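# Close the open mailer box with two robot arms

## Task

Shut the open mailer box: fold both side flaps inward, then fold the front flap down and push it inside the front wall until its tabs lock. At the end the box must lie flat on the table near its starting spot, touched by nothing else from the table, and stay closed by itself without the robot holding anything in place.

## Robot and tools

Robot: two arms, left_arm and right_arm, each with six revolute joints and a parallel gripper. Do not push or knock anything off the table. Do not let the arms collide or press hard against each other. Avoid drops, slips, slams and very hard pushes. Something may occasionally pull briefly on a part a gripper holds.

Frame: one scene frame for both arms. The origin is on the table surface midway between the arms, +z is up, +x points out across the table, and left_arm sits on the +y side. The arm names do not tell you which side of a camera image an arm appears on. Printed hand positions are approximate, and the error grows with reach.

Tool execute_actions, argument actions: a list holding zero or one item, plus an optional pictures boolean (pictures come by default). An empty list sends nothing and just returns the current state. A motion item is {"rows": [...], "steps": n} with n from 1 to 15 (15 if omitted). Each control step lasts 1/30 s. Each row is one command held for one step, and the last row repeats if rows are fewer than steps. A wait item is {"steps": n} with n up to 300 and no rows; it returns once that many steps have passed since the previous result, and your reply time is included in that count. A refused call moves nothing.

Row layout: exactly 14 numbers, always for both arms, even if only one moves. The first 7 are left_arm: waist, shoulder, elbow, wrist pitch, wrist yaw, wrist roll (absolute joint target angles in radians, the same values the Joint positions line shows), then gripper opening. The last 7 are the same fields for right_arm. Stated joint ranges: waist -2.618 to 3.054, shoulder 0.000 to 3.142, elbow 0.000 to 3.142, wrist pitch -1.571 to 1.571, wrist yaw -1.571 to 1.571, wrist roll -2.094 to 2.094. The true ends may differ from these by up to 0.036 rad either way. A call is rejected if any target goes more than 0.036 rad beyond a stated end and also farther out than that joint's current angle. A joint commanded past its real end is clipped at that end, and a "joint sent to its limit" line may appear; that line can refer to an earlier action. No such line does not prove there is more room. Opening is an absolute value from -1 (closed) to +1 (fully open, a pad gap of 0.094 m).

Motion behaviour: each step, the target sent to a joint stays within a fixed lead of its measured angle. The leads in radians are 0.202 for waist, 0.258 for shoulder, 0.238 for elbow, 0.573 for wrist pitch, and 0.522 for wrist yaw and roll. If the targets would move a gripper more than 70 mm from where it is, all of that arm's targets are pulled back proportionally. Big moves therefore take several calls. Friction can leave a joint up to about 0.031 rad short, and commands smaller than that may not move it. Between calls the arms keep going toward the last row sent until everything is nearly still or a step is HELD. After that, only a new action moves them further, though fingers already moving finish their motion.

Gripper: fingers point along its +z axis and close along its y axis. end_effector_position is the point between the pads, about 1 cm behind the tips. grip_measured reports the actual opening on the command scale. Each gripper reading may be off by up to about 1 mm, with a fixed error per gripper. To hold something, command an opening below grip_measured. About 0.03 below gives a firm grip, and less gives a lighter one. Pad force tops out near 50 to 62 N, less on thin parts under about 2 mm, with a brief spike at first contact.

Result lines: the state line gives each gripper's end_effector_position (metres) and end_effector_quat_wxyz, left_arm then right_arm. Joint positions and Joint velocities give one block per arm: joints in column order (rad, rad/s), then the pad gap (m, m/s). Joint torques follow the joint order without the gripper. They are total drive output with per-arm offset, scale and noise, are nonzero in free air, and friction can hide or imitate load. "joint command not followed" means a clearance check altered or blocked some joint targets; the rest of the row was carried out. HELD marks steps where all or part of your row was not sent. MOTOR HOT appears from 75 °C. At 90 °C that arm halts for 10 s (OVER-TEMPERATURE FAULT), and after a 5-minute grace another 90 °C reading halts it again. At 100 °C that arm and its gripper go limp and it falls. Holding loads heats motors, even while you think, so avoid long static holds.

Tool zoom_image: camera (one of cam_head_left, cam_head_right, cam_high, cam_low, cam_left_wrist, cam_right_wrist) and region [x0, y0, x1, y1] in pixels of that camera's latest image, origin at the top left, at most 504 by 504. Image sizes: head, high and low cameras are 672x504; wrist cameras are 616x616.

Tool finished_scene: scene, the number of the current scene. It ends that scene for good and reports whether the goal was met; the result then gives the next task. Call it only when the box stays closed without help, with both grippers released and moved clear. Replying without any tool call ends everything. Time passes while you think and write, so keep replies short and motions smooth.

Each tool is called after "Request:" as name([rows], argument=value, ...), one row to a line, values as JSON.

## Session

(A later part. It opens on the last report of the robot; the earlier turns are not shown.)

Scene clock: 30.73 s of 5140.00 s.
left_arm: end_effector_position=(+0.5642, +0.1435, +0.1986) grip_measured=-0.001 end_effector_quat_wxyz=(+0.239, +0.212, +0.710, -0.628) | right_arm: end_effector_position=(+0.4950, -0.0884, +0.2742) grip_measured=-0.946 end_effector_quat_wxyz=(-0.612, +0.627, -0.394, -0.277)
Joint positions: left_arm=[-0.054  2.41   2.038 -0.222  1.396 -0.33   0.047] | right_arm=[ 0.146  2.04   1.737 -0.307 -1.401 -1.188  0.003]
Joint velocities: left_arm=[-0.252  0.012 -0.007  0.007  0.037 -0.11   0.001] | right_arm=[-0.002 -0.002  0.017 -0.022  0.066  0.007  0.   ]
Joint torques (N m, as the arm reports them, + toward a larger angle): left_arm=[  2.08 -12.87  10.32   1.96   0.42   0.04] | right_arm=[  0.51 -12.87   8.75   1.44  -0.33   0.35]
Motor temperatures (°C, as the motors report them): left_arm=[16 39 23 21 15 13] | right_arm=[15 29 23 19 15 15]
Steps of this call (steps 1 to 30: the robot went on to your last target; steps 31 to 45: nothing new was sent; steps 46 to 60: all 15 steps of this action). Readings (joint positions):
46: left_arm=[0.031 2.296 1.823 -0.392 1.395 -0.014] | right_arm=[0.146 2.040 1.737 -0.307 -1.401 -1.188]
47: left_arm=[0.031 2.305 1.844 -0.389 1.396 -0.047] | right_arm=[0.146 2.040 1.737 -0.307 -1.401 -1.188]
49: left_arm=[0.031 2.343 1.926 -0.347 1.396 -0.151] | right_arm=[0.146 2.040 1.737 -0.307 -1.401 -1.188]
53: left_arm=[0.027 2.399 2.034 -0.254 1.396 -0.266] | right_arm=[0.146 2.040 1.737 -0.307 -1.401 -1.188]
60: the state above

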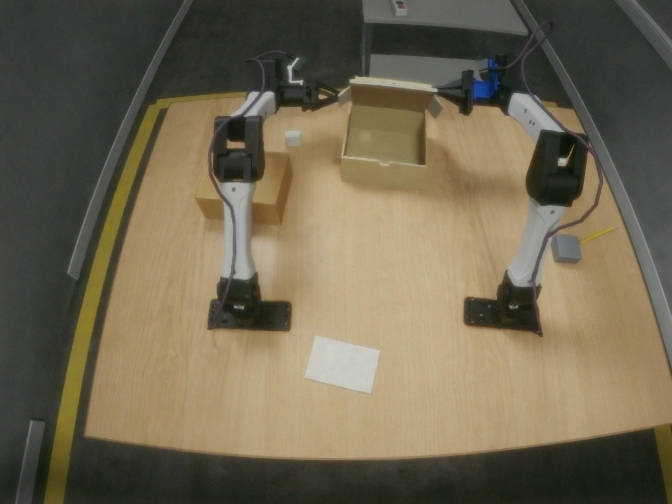

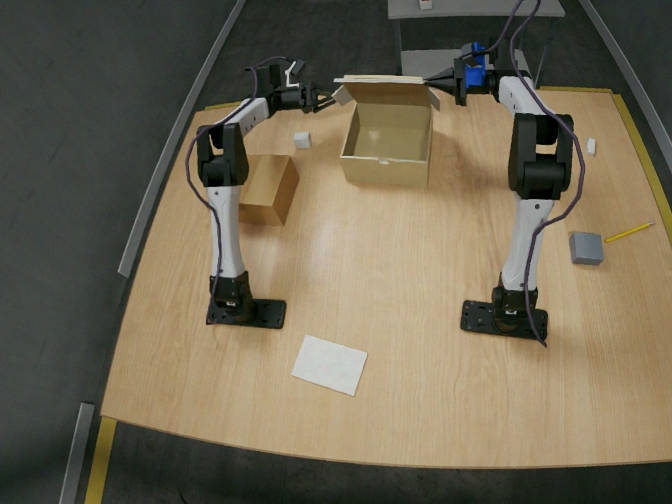

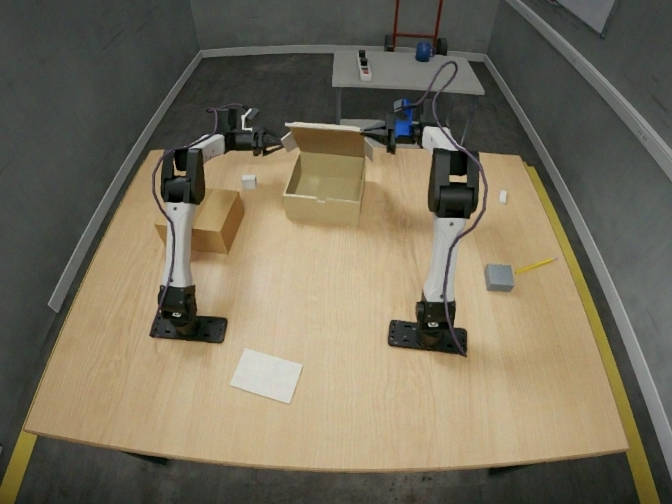

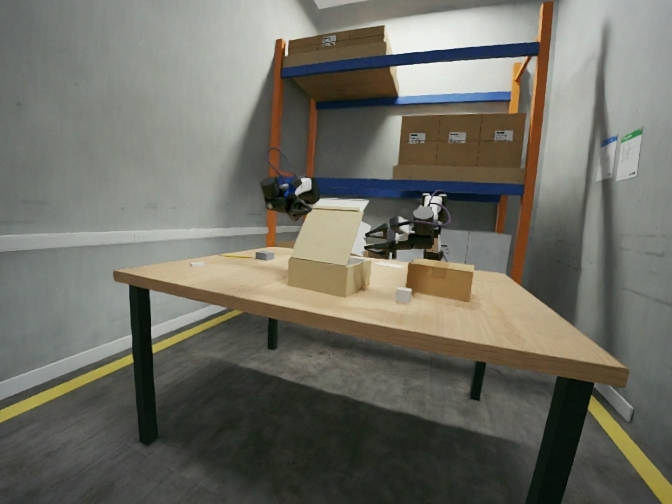

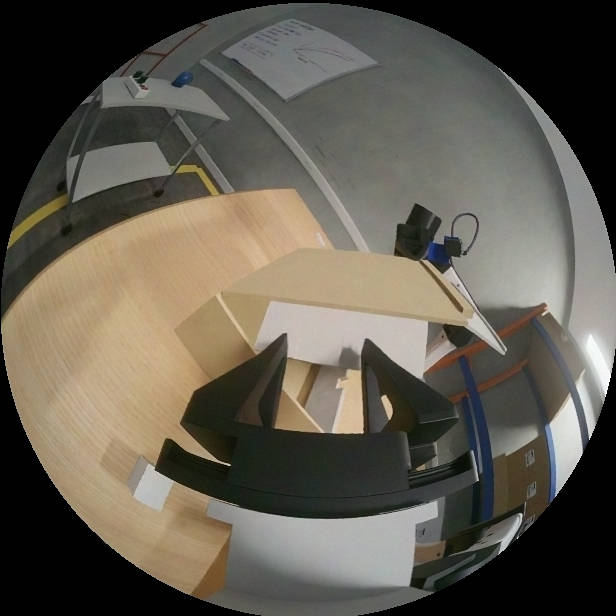

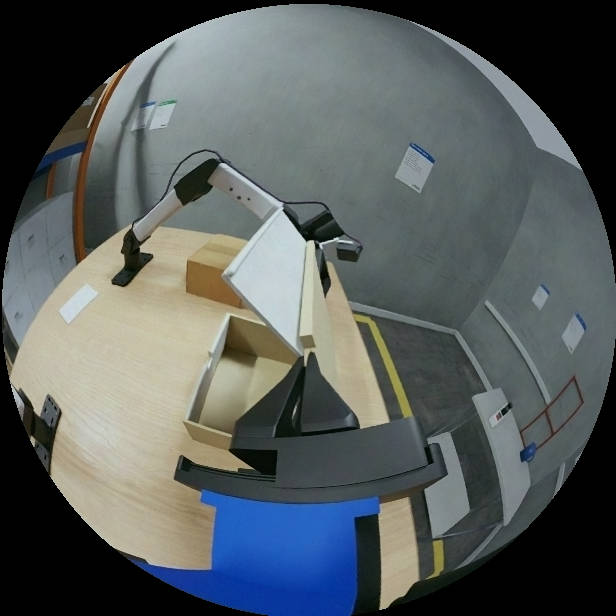

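Good. Pull back ~1.5 cm in x while sweeping inward.

Request:
execute_actions([
  {"rows":[[-0.07,2.4,2.02,-0.2,1.4,-0.25,0,0.15,2.03,1.73,-0.31,-1.4,-1.17,-1],[-0.07,2.38,1.99,-0.2,1.4,-0.25,0,0.15,2.03,1.73,-0.31,-1.4,-1.17,-1],[-0.08,2.36,1.96,-0.2,1.4,-0.25,0,0.15,2.03,1.73,-0.31,-1.4,-1.17,-1],[-0.09,2.345,1.94,-0.2,1.4,-0.25,0,0.15,2.03,1.73,-0.31,-1.4,-1.17,-1],[-0.1,2.345,1.94,-0.2,1.4,-0.25,0,0.15,2.03,1.73,-0.31,-1.4,-1.17,-1],[-0.11,2.345,1.94,-0.2,1.4,-0.25,0,0.15,2.03,1.73,-0.31,-1.4,-1.17,-1],[-0.12,2.345,1.94,-0.2,1.4,-0.25,0,0.15,2.03,1.73,-0.31,-1.4,-1.17,-1],[-0.13,2.345,1.94,-0.2,1.4,-0.25,0,0.15,2.03,1.73,-0.31,-1.4,-1.17,-1]],"steps":15},
])

Request:
zoom_image(camera="cam_head_left", region=[280, 60, 480, 210])

Scene clock: 31.93 s of 5140.00 s.
left_arm: end_effector_position=(+0.5456, +0.1244, +0.2046) grip_measured=-0.001 end_effector_quat_wxyz=(+0.249, +0.249, +0.698, -0.623) | right_arm: end_effector_position=(+0.4924, -0.0929, +0.2774) grip_measured=-0.946 end_effector_quat_wxyz=(-0.616, +0.624, -0.387, -0.286)
Joint positions: left_arm=[-0.092  2.353  1.962 -0.2    1.392 -0.264  0.047] | right_arm=[ 0.135  2.04   1.737 -0.307 -1.434 -1.185  0.003]
Joint velocities: left_arm=[-0.012  0.002 -0.012 -0.007 -0.022 -0.007  0.001] | right_arm=[-0.032 -0.002 -0.012 -0.11   0.007 -0.022 -0.   ]
Joint torques (N m, as the arm reports them, + toward a larger angle): left_arm=[ -3.06 -14.52   7.06   1.75   0.47   0.18] | right_arm=[  1.27 -12.83   8.67   1.38  -0.01   0.32]
Motor temperatures (°C, as the motors report them): left_arm=[16 39 23 21 15 13] | right_arm=[15 30 23 19 15 15]
Steps of this call (steps 1 to 21: the robot went on to your last target; steps 22 to 36: all 15 steps of this action). Readings (joint positions):
22: left_arm=[-0.056 2.411 2.038 -0.216 1.396 -0.332] | right_arm=[0.146 2.040 1.737 -0.307 -1.403 -1.185]
23: left_arm=[-0.057 2.408 2.031 -0.212 1.396 -0.317] | right_arm=[0.146 2.040 1.737 -0.307 -1.403 -1.185]
25: left_arm=[-0.061 2.386 1.991 -0.210 1.396 -0.296] | right_arm=[0.146 2.040 1.737 -0.307 -1.405 -1.185]
29: left_arm=[-0.076 2.360 1.962 -0.208 1.395 -0.275] | right_arm=[0.146 2.040 1.737 -0.307 -1.419 -1.185]
36: the state above

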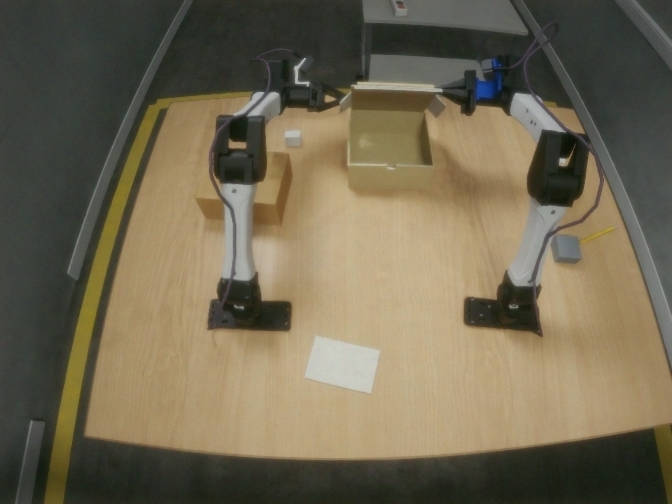

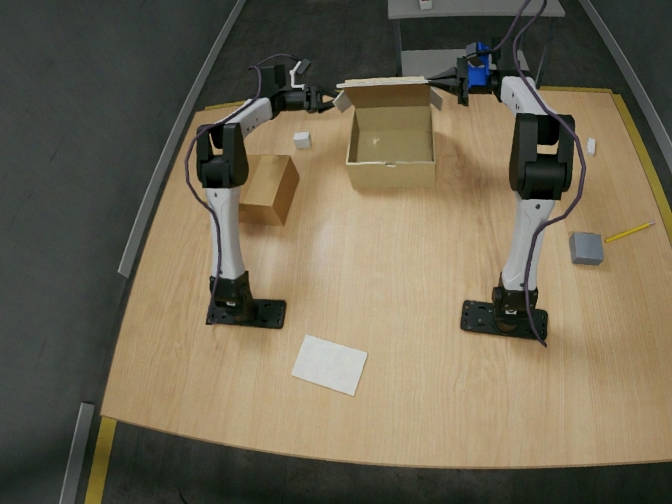

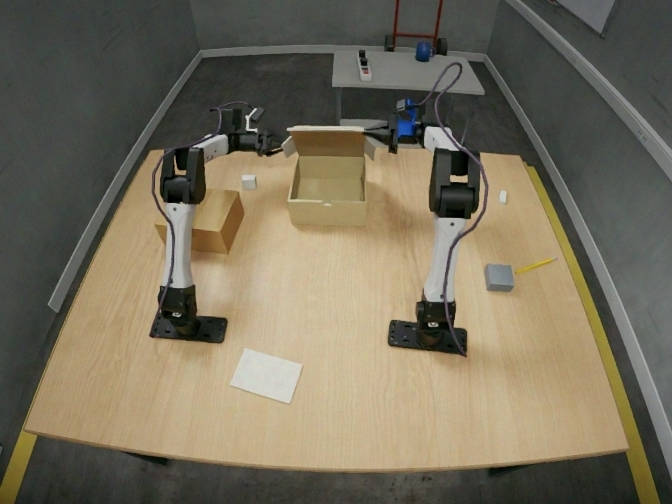

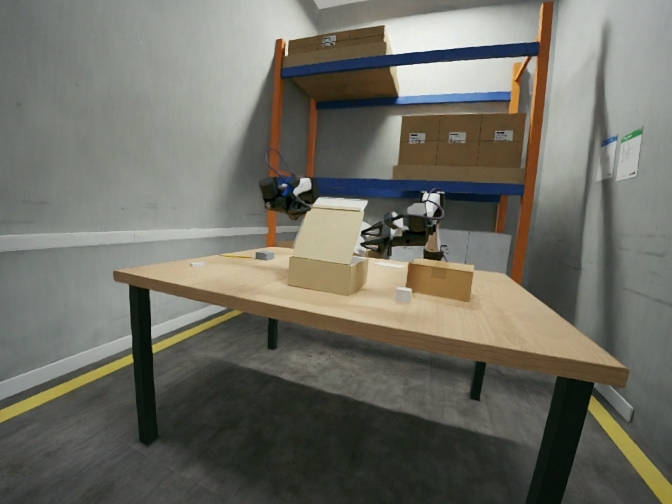

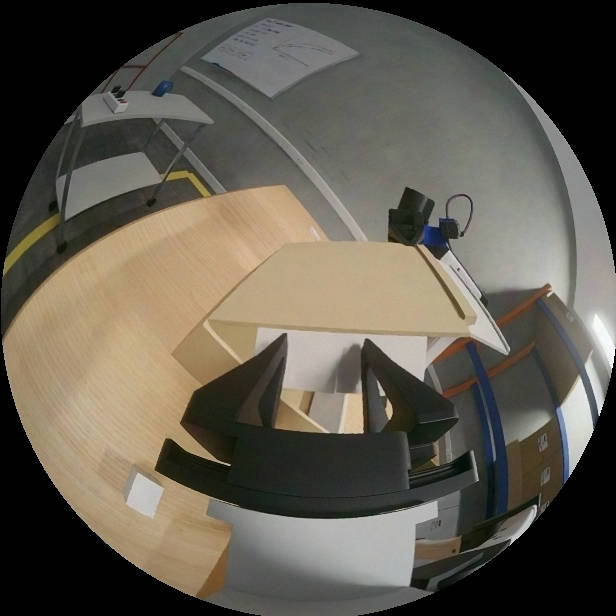

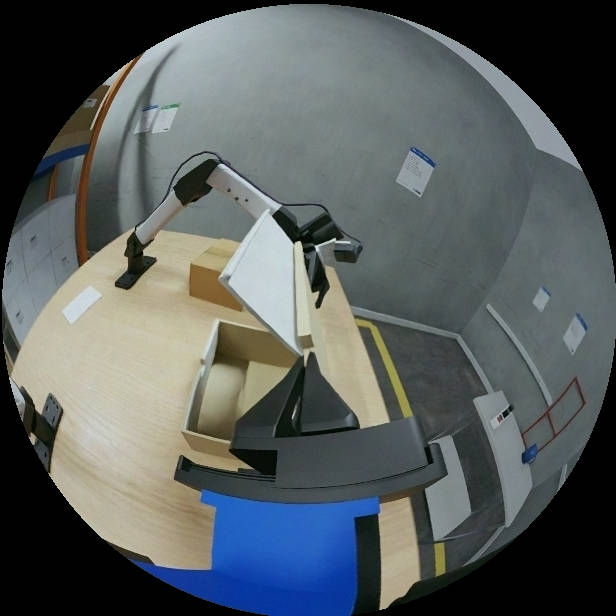

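Region (280, 60, 480, 210) of cam_head_left's 672x504 image, scaled by 2.520, with more detail than that image has; it fills the top 378 rows of this view, and the rest is white.

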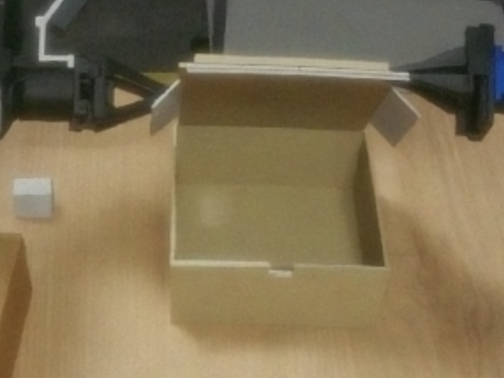

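Request:
execute_actions([
  {"rows":[[-0.06,2.34,1.94,-0.2,1.4,-0.25,0,0.15,2.03,1.73,-0.31,-1.4,-1.17,-1],[-0.05,2.33,1.92,-0.2,1.4,-0.25,0,0.15,2.03,1.73,-0.31,-1.4,-1.17,-1],[-0.05,2.32,1.9,-0.2,1.4,-0.25,0,0.15,2.03,1.73,-0.31,-1.4,-1.17,-1],[-0.05,2.305,1.875,-0.2,1.4,-0.25,0,0.15,2.03,1.73,-0.31,-1.4,-1.17,-1],[-0.05,2.29,1.85,-0.2,1.4,-0.25,0,0.15,2.03,1.73,-0.31,-1.4,-1.17,-1],[-0.05,2.275,1.825,-0.2,1.4,-0.25,0,0.15,2.03,1.73,-0.31,-1.4,-1.17,-1],[-0.06,2.26,1.8,-0.2,1.4,-0.25,0,0.15,2.03,1.73,-0.31,-1.4,-1.17,-1]],"steps":15},
])

Request:
zoom_image(camera="cam_head_left", region=[280, 60, 480, 210])

Scene clock: 33.70 s of 5140.00 s.
left_arm: end_effector_position=(+0.5332, +0.1489, +0.1976) grip_measured=-0.001 end_effector_quat_wxyz=(+0.243, +0.218, +0.712, -0.622) | right_arm: end_effector_position=(+0.4922, -0.0895, +0.2765) grip_measured=-0.946 end_effector_quat_wxyz=(-0.613, +0.624, -0.389, -0.287)
Joint positions: left_arm=[-0.048  2.274  1.819 -0.197  1.392 -0.258  0.047] | right_arm=[ 0.143  2.04   1.737 -0.308 -1.426 -1.18   0.003]
Joint velocities: left_arm=[-0.002 -0.012  0.007 -0.022  0.022  0.037  0.   ] | right_arm=[ 0.017 -0.002 -0.007 -0.022  0.007 -0.007 -0.001]
Joint torques (N m, as the arm reports them, + toward a larger angle): left_arm=[ -0.77 -14.31   7.15   1.67   0.51   0.17] | right_arm=[  0.82 -12.77   8.7    1.43  -0.09   0.27]
Motor temperatures (°C, as the motors report them): left_arm=[16 40 23 21 15 13] | right_arm=[15 30 23 19 15 15]
Steps of this call (steps 1 to 15: the robot went on to your last target; steps 16 to 38: nothing new was sent; steps 39 to 53: all 15 steps of this action). Readings (joint positions):
39: left_arm=[-0.087 2.353 1.962 -0.199 1.392 -0.261] | right_arm=[0.135 2.040 1.737 -0.307 -1.434 -1.185]
40: left_arm=[-0.082 2.351 1.957 -0.198 1.392 -0.260] | right_arm=[0.136 2.040 1.737 -0.307 -1.434 -1.185]
42: left_arm=[-0.068 2.336 1.927 -0.197 1.392 -0.259] | right_arm=[0.139 2.040 1.737 -0.308 -1.431 -1.182]
46: left_arm=[-0.048 2.288 1.837 -0.197 1.392 -0.258] | right_arm=[0.143 2.040 1.737 -0.308 -1.426 -1.181]
53: the state above

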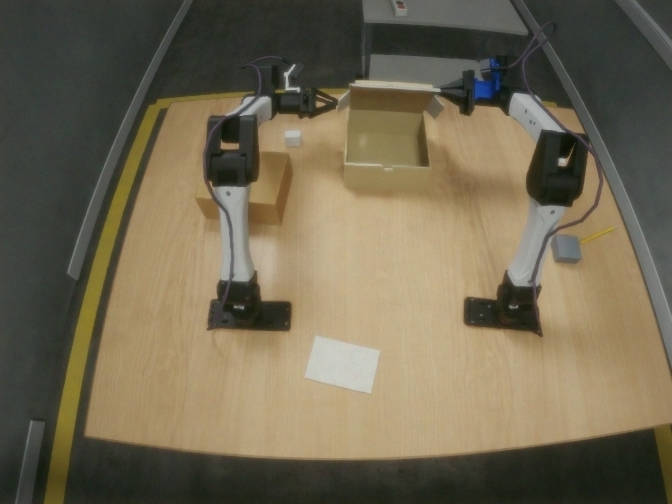

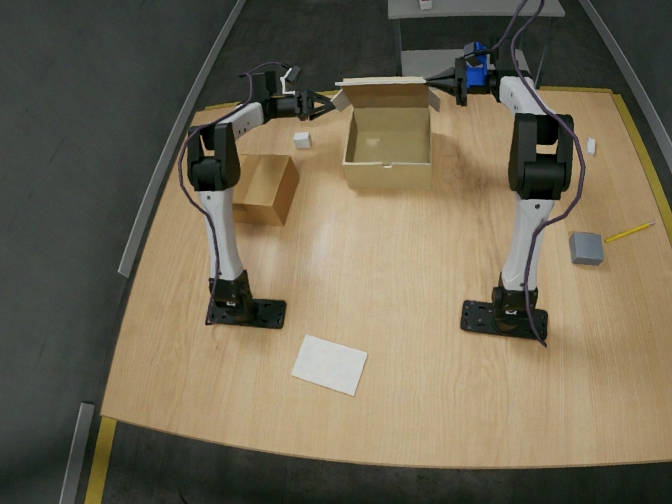

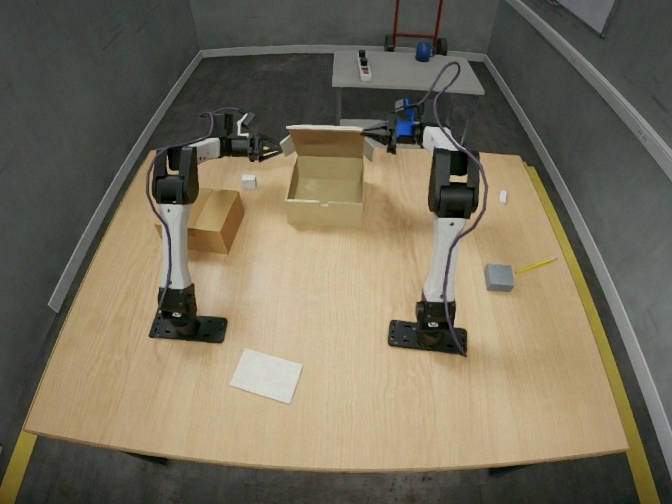

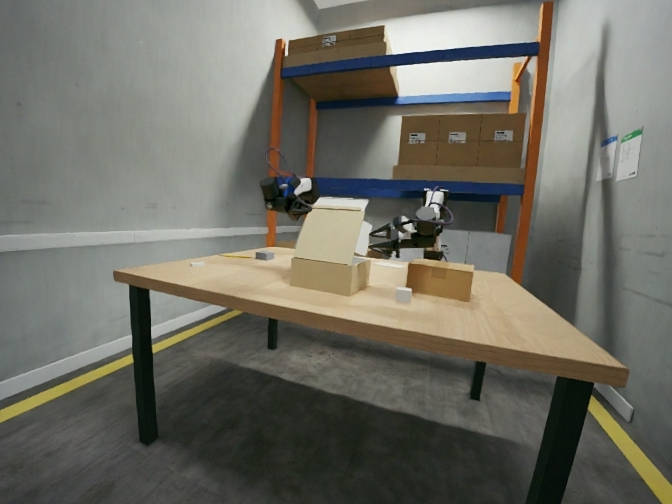

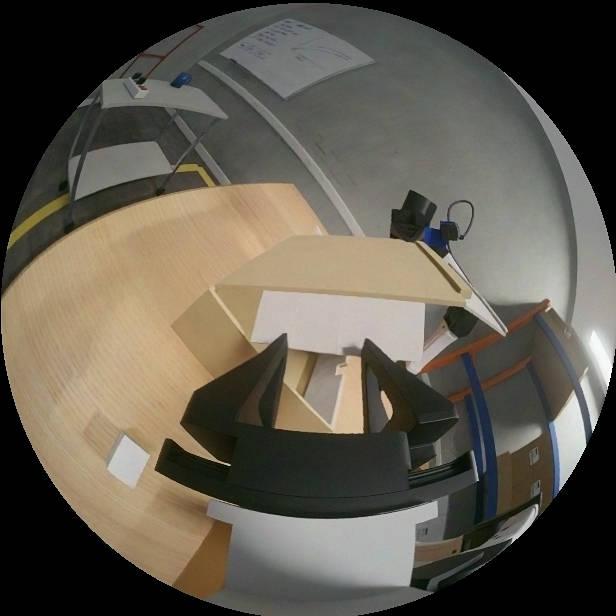

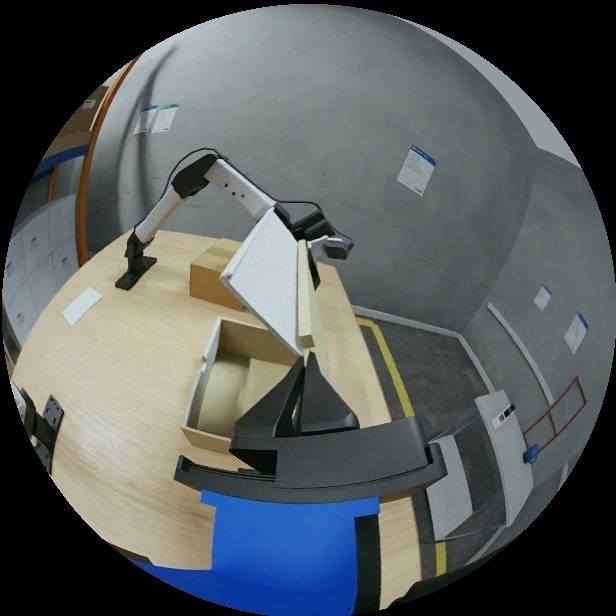

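Region (280, 60, 480, 210) of cam_head_left's 672x504 image, scaled by 2.520, with more detail than that image has; it fills the top 378 rows of this view, and the rest is white.

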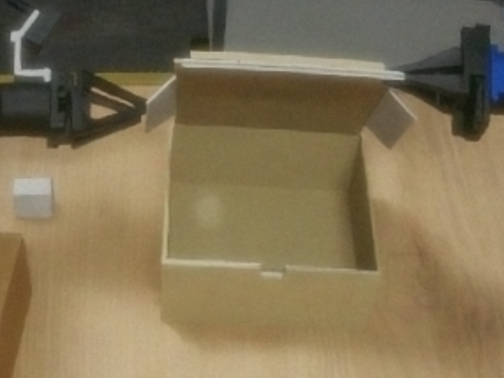

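Request:
execute_actions([
  {"rows":[[-0.07,2.26,1.8,-0.2,1.4,-0.25,0,0.15,2.03,1.73,-0.31,-1.4,-1.17,-1],[-0.08,2.26,1.8,-0.2,1.4,-0.25,0,0.15,2.03,1.73,-0.31,-1.4,-1.17,-1],[-0.09,2.25,1.78,-0.2,1.4,-0.25,0,0.15,2.03,1.73,-0.31,-1.4,-1.17,-1],[-0.1,2.24,1.76,-0.2,1.4,-0.25,0,0.15,2.03,1.73,-0.31,-1.4,-1.17,-1],[-0.11,2.23,1.75,-0.2,1.4,-0.25,0,0.15,2.03,1.73,-0.31,-1.4,-1.17,-1],[-0.12,2.22,1.74,-0.2,1.4,-0.25,0,0.15,2.03,1.73,-0.31,-1.4,-1.17,-1],[-0.13,2.22,1.74,-0.2,1.4,-0.25,0,0.15,2.03,1.73,-0.31,-1.4,-1.17,-1],[-0.14,2.22,1.74,-0.2,1.4,-0.25,0,0.15,2.03,1.73,-0.31,-1.4,-1.17,-1]],"steps":15},
])

Request:
zoom_image(camera="cam_head_left", region=[280, 60, 480, 210])

Scene clock: 35.10 s of 5140.00 s.
left_arm: end_effector_position=(+0.5085, +0.1162, +0.1951) grip_measured=-0.001 end_effector_quat_wxyz=(+0.214, +0.234, +0.709, -0.630) | right_arm: end_effector_position=(+0.4913, -0.0909, +0.2775) grip_measured=-0.946 end_effector_quat_wxyz=(-0.614, +0.623, -0.388, -0.291)
Joint positions: left_arm=[-0.116  2.237  1.757 -0.195  1.386 -0.257  0.047] | right_arm=[ 0.139  2.04   1.737 -0.308 -1.436 -1.178  0.003]
Joint velocities: left_arm=[ 0.007  0.012 -0.012  0.007  0.007 -0.081 -0.   ] | right_arm=[ 0.017  0.002 -0.012  0.037 -0.066 -0.037  0.001]
Joint torques (N m, as the arm reports them, + toward a larger angle): left_arm=[ -1.7  -14.25   7.37   1.64   0.53   0.15] | right_arm=[  0.9  -12.85   8.68   1.46   0.03   0.21]
Motor temperatures (°C, as the motors report them): left_arm=[16 41 23 21 15 13] | right_arm=[15 30 24 19 15 15]
Steps of this call (steps 1 to 15: the robot went on to your last target; steps 16 to 27: nothing new was sent; steps 28 to 42: all 15 steps of this action). Readings (joint positions):
28: left_arm=[-0.049 2.274 1.819 -0.197 1.392 -0.258] | right_arm=[0.143 2.040 1.737 -0.308 -1.426 -1.180]
29: left_arm=[-0.050 2.274 1.819 -0.197 1.392 -0.258] | right_arm=[0.143 2.040 1.737 -0.308 -1.426 -1.180]
31: left_arm=[-0.055 2.267 1.804 -0.195 1.391 -0.258] | right_arm=[0.143 2.040 1.737 -0.308 -1.427 -1.180]
35: left_arm=[-0.084 2.242 1.762 -0.195 1.388 -0.258] | right_arm=[0.143 2.040 1.737 -0.308 -1.434 -1.180]
42: the state above

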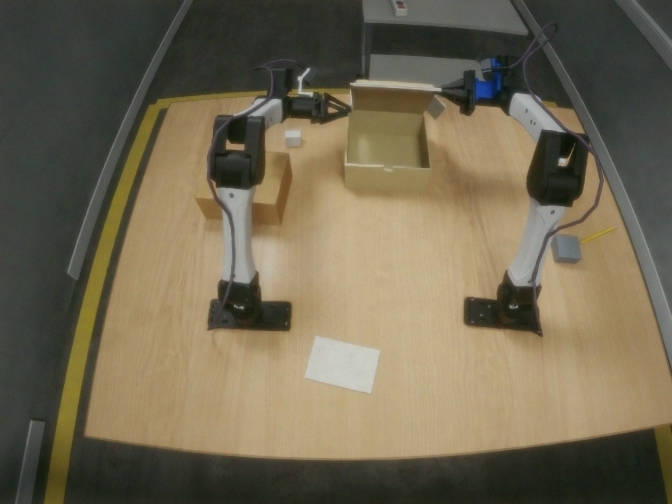

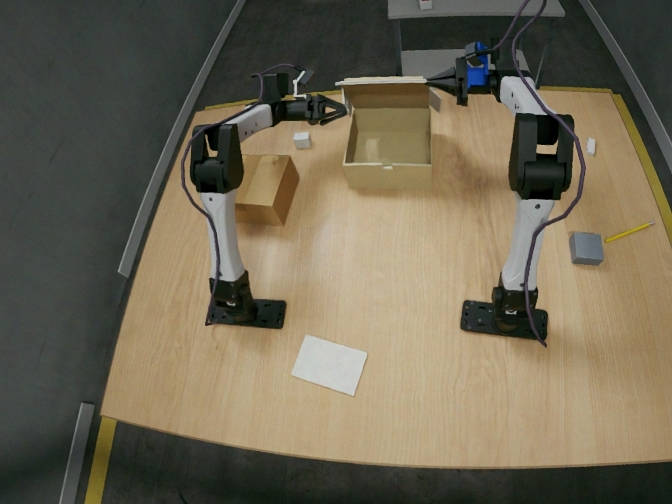

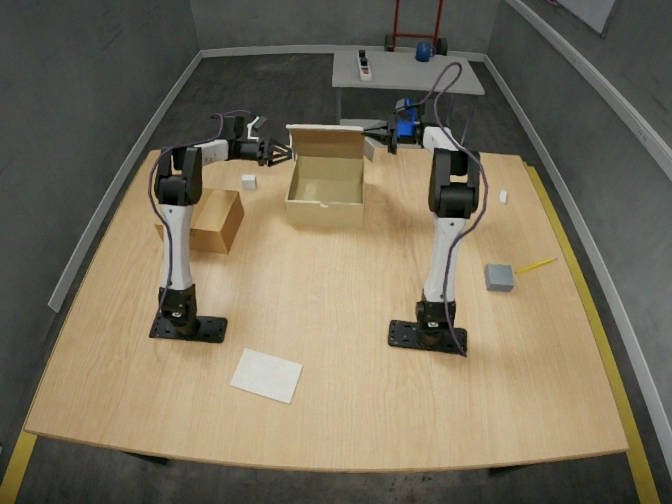

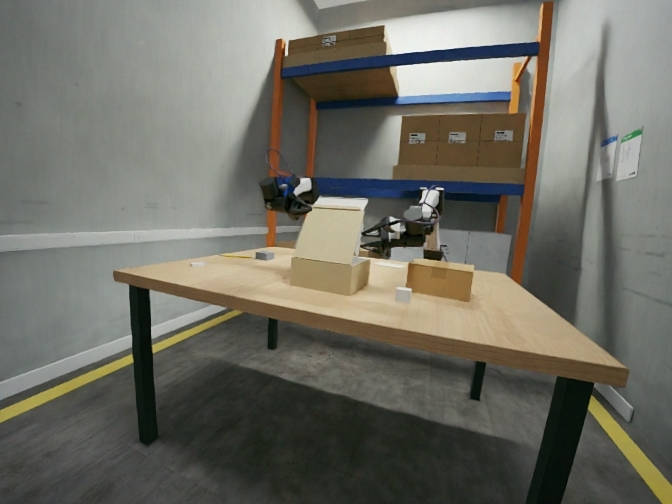

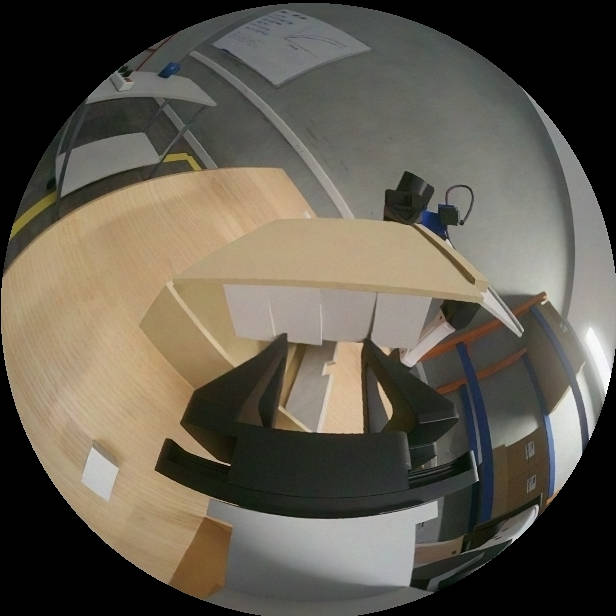

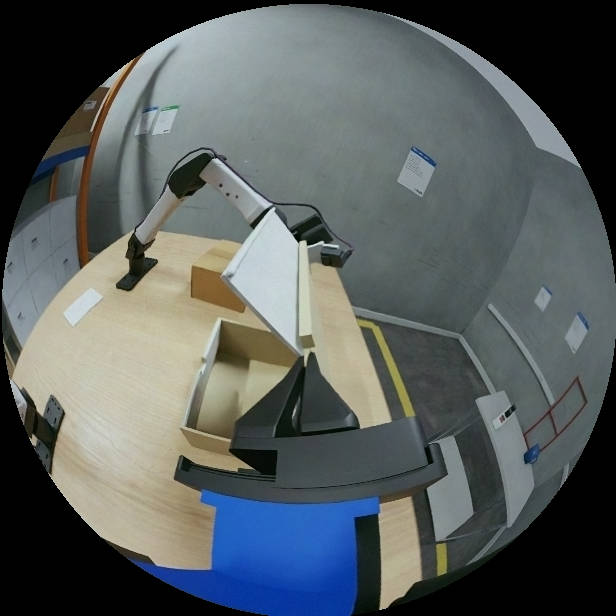

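Region (280, 60, 480, 210) of cam_head_left's 672x504 image, scaled by 2.520, with more detail than that image has; it fills the top 378 rows of this view, and the rest is white.

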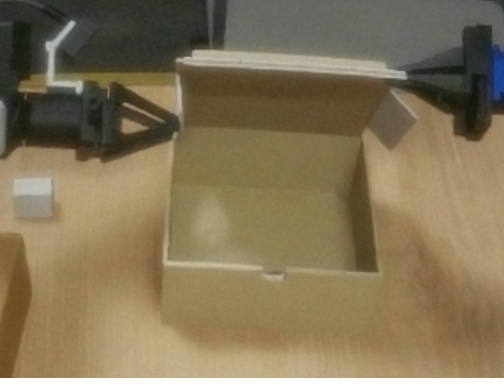

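At 90°. Now move toward the lid (+x) and further in to overfold.

Request:
execute_actions([
  {"rows":[[-0.12,2.27,1.8,-0.2,1.4,-0.25,0,0.15,2.03,1.73,-0.31,-1.4,-1.17,-1],[-0.12,2.29,1.83,-0.2,1.4,-0.25,0,0.15,2.03,1.73,-0.31,-1.4,-1.17,-1],[-0.12,2.31,1.86,-0.2,1.4,-0.25,0,0.15,2.03,1.73,-0.31,-1.4,-1.17,-1],[-0.13,2.33,1.89,-0.2,1.4,-0.25,0,0.15,2.03,1.73,-0.31,-1.4,-1.17,-1],[-0.14,2.35,1.92,-0.2,1.4,-0.25,0,0.15,2.03,1.73,-0.31,-1.4,-1.17,-1],[-0.15,2.37,1.95,-0.2,1.4,-0.25,0,0.15,2.03,1.73,-0.31,-1.4,-1.17,-1],[-0.16,2.385,1.98,-0.2,1.4,-0.25,0,0.15,2.03,1.73,-0.31,-1.4,-1.17,-1],[-0.17,2.4,2.0,-0.2,1.4,-0.25,0,0.15,2.03,1.73,-0.31,-1.4,-1.17,-1],[-0.18,2.41,2.02,-0.2,1.4,-0.25,0,0.15,2.03,1.73,-0.31,-1.4,-1.17,-1]],"steps":15},
])

Request:
zoom_image(camera="cam_head_left", region=[280, 60, 480, 210])

Scene clock: 36.80 s of 5140.00 s.
left_arm: end_effector_position=(+0.5369, +0.0894, +0.1948) grip_measured=-0.001 end_effector_quat_wxyz=(+0.230, +0.272, +0.690, -0.630) | right_arm: end_effector_position=(+0.4975, -0.0946, +0.2741) grip_measured=-0.946 end_effector_quat_wxyz=(-0.613, +0.622, -0.402, -0.276)
Joint positions: left_arm=[-0.158  2.395  2.    -0.204  1.389 -0.255  0.047] | right_arm=[ 0.133  2.04   1.737 -0.306 -1.399 -1.176  0.003]
Joint velocities: left_arm=[-0.115  0.012 -0.012 -0.022 -0.022  0.037  0.001] | right_arm=[-0.017 -0.012 -0.017 -0.022  0.007  0.007  0.   ]
Joint torques (N m, as the arm reports them, + toward a larger angle): left_arm=[ -1.12 -12.97  11.03   1.8    0.5    0.15] | right_arm=[  1.19 -12.91   8.75   1.39  -0.34   0.19]
Motor temperatures (°C, as the motors report them): left_arm=[16 41 23 21 15 13] | right_arm=[15 31 24 19 15 15]
Steps of this call (steps 1 to 15: the robot went on to your last target; steps 16 to 36: nothing new was sent; steps 37 to 51: all 15 steps of this action). Readings (joint positions):
37: left_arm=[-0.116 2.240 1.762 -0.197 1.386 -0.257] | right_arm=[0.139 2.040 1.737 -0.308 -1.435 -1.177]
38: left_arm=[-0.116 2.249 1.777 -0.199 1.386 -0.257] | right_arm=[0.139 2.040 1.737 -0.308 -1.434 -1.177]
40: left_arm=[-0.115 2.282 1.828 -0.201 1.386 -0.256] | right_arm=[0.139 2.040 1.737 -0.308 -1.429 -1.176]
44: left_arm=[-0.121 2.360 1.942 -0.204 1.388 -0.255] | right_arm=[0.138 2.040 1.737 -0.308 -1.407 -1.176]
51: the state above

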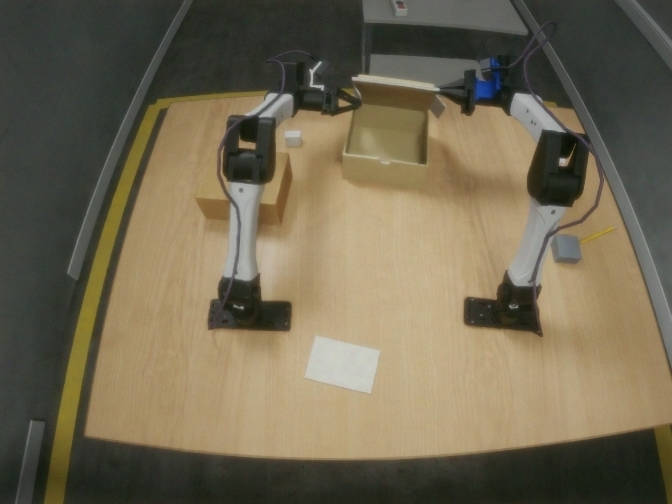

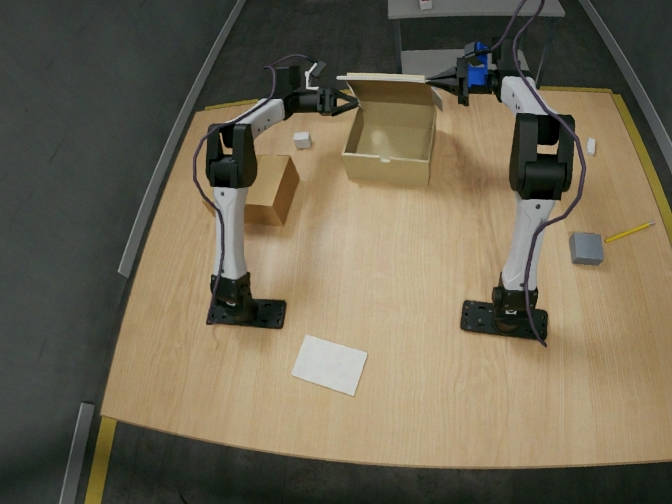

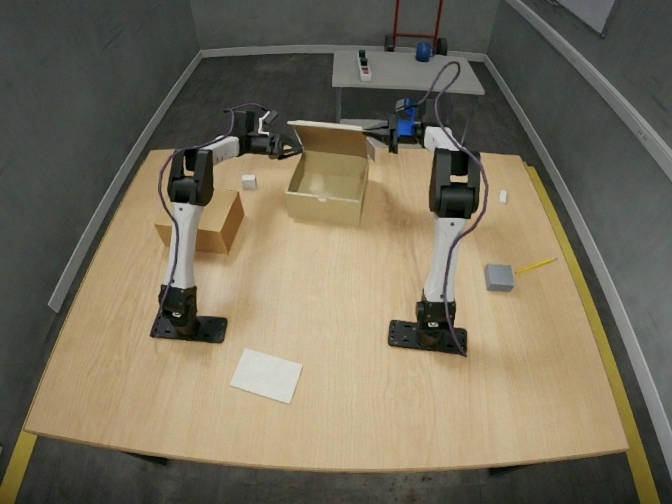

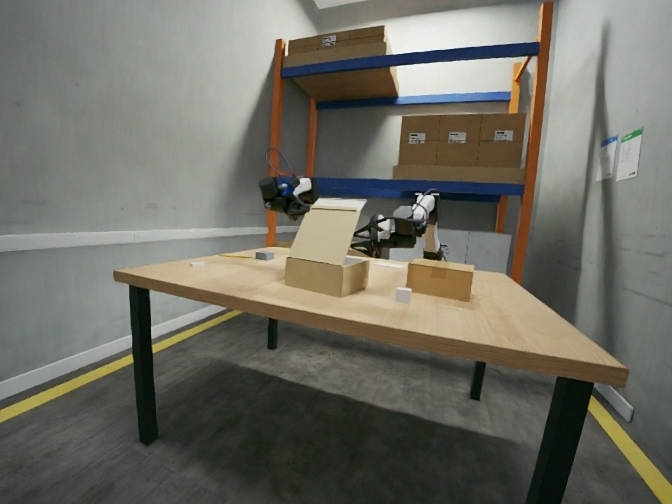

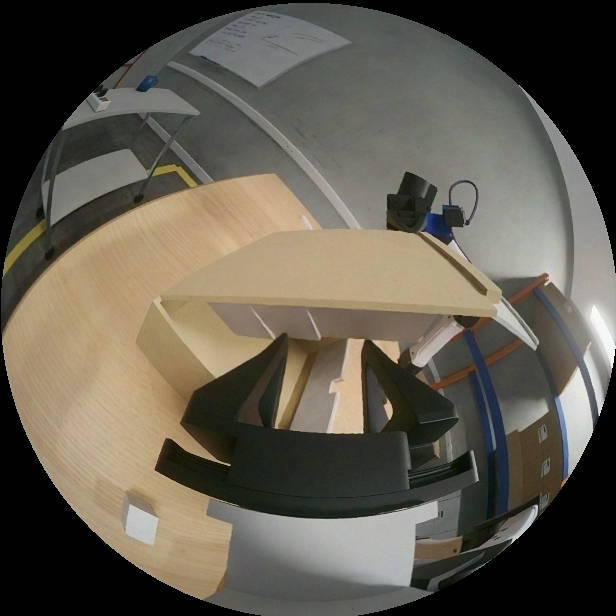

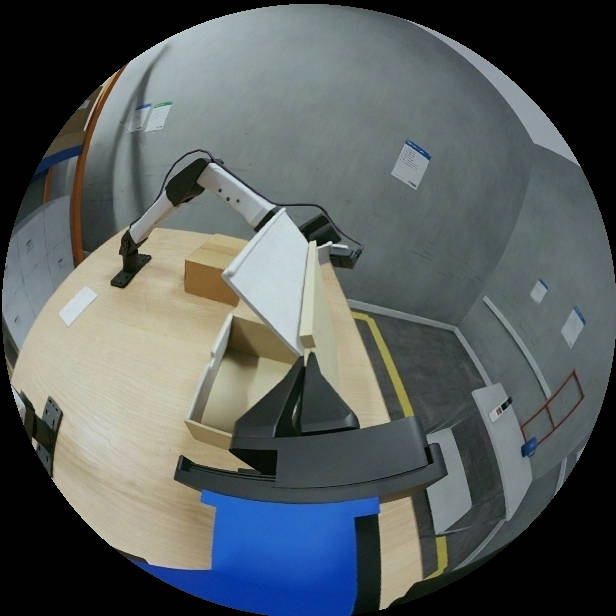

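Region (280, 60, 480, 210) of cam_head_left's 672x504 image, scaled by 2.520, with more detail than that image has; it fills the top 378 rows of this view, and the rest is white.

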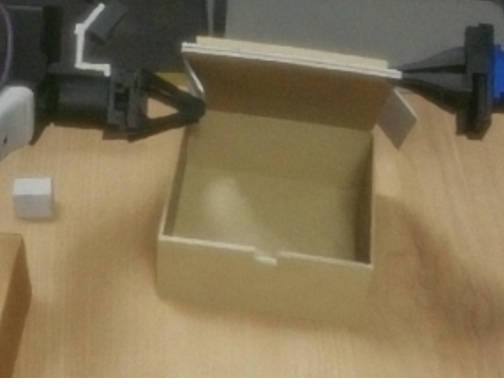

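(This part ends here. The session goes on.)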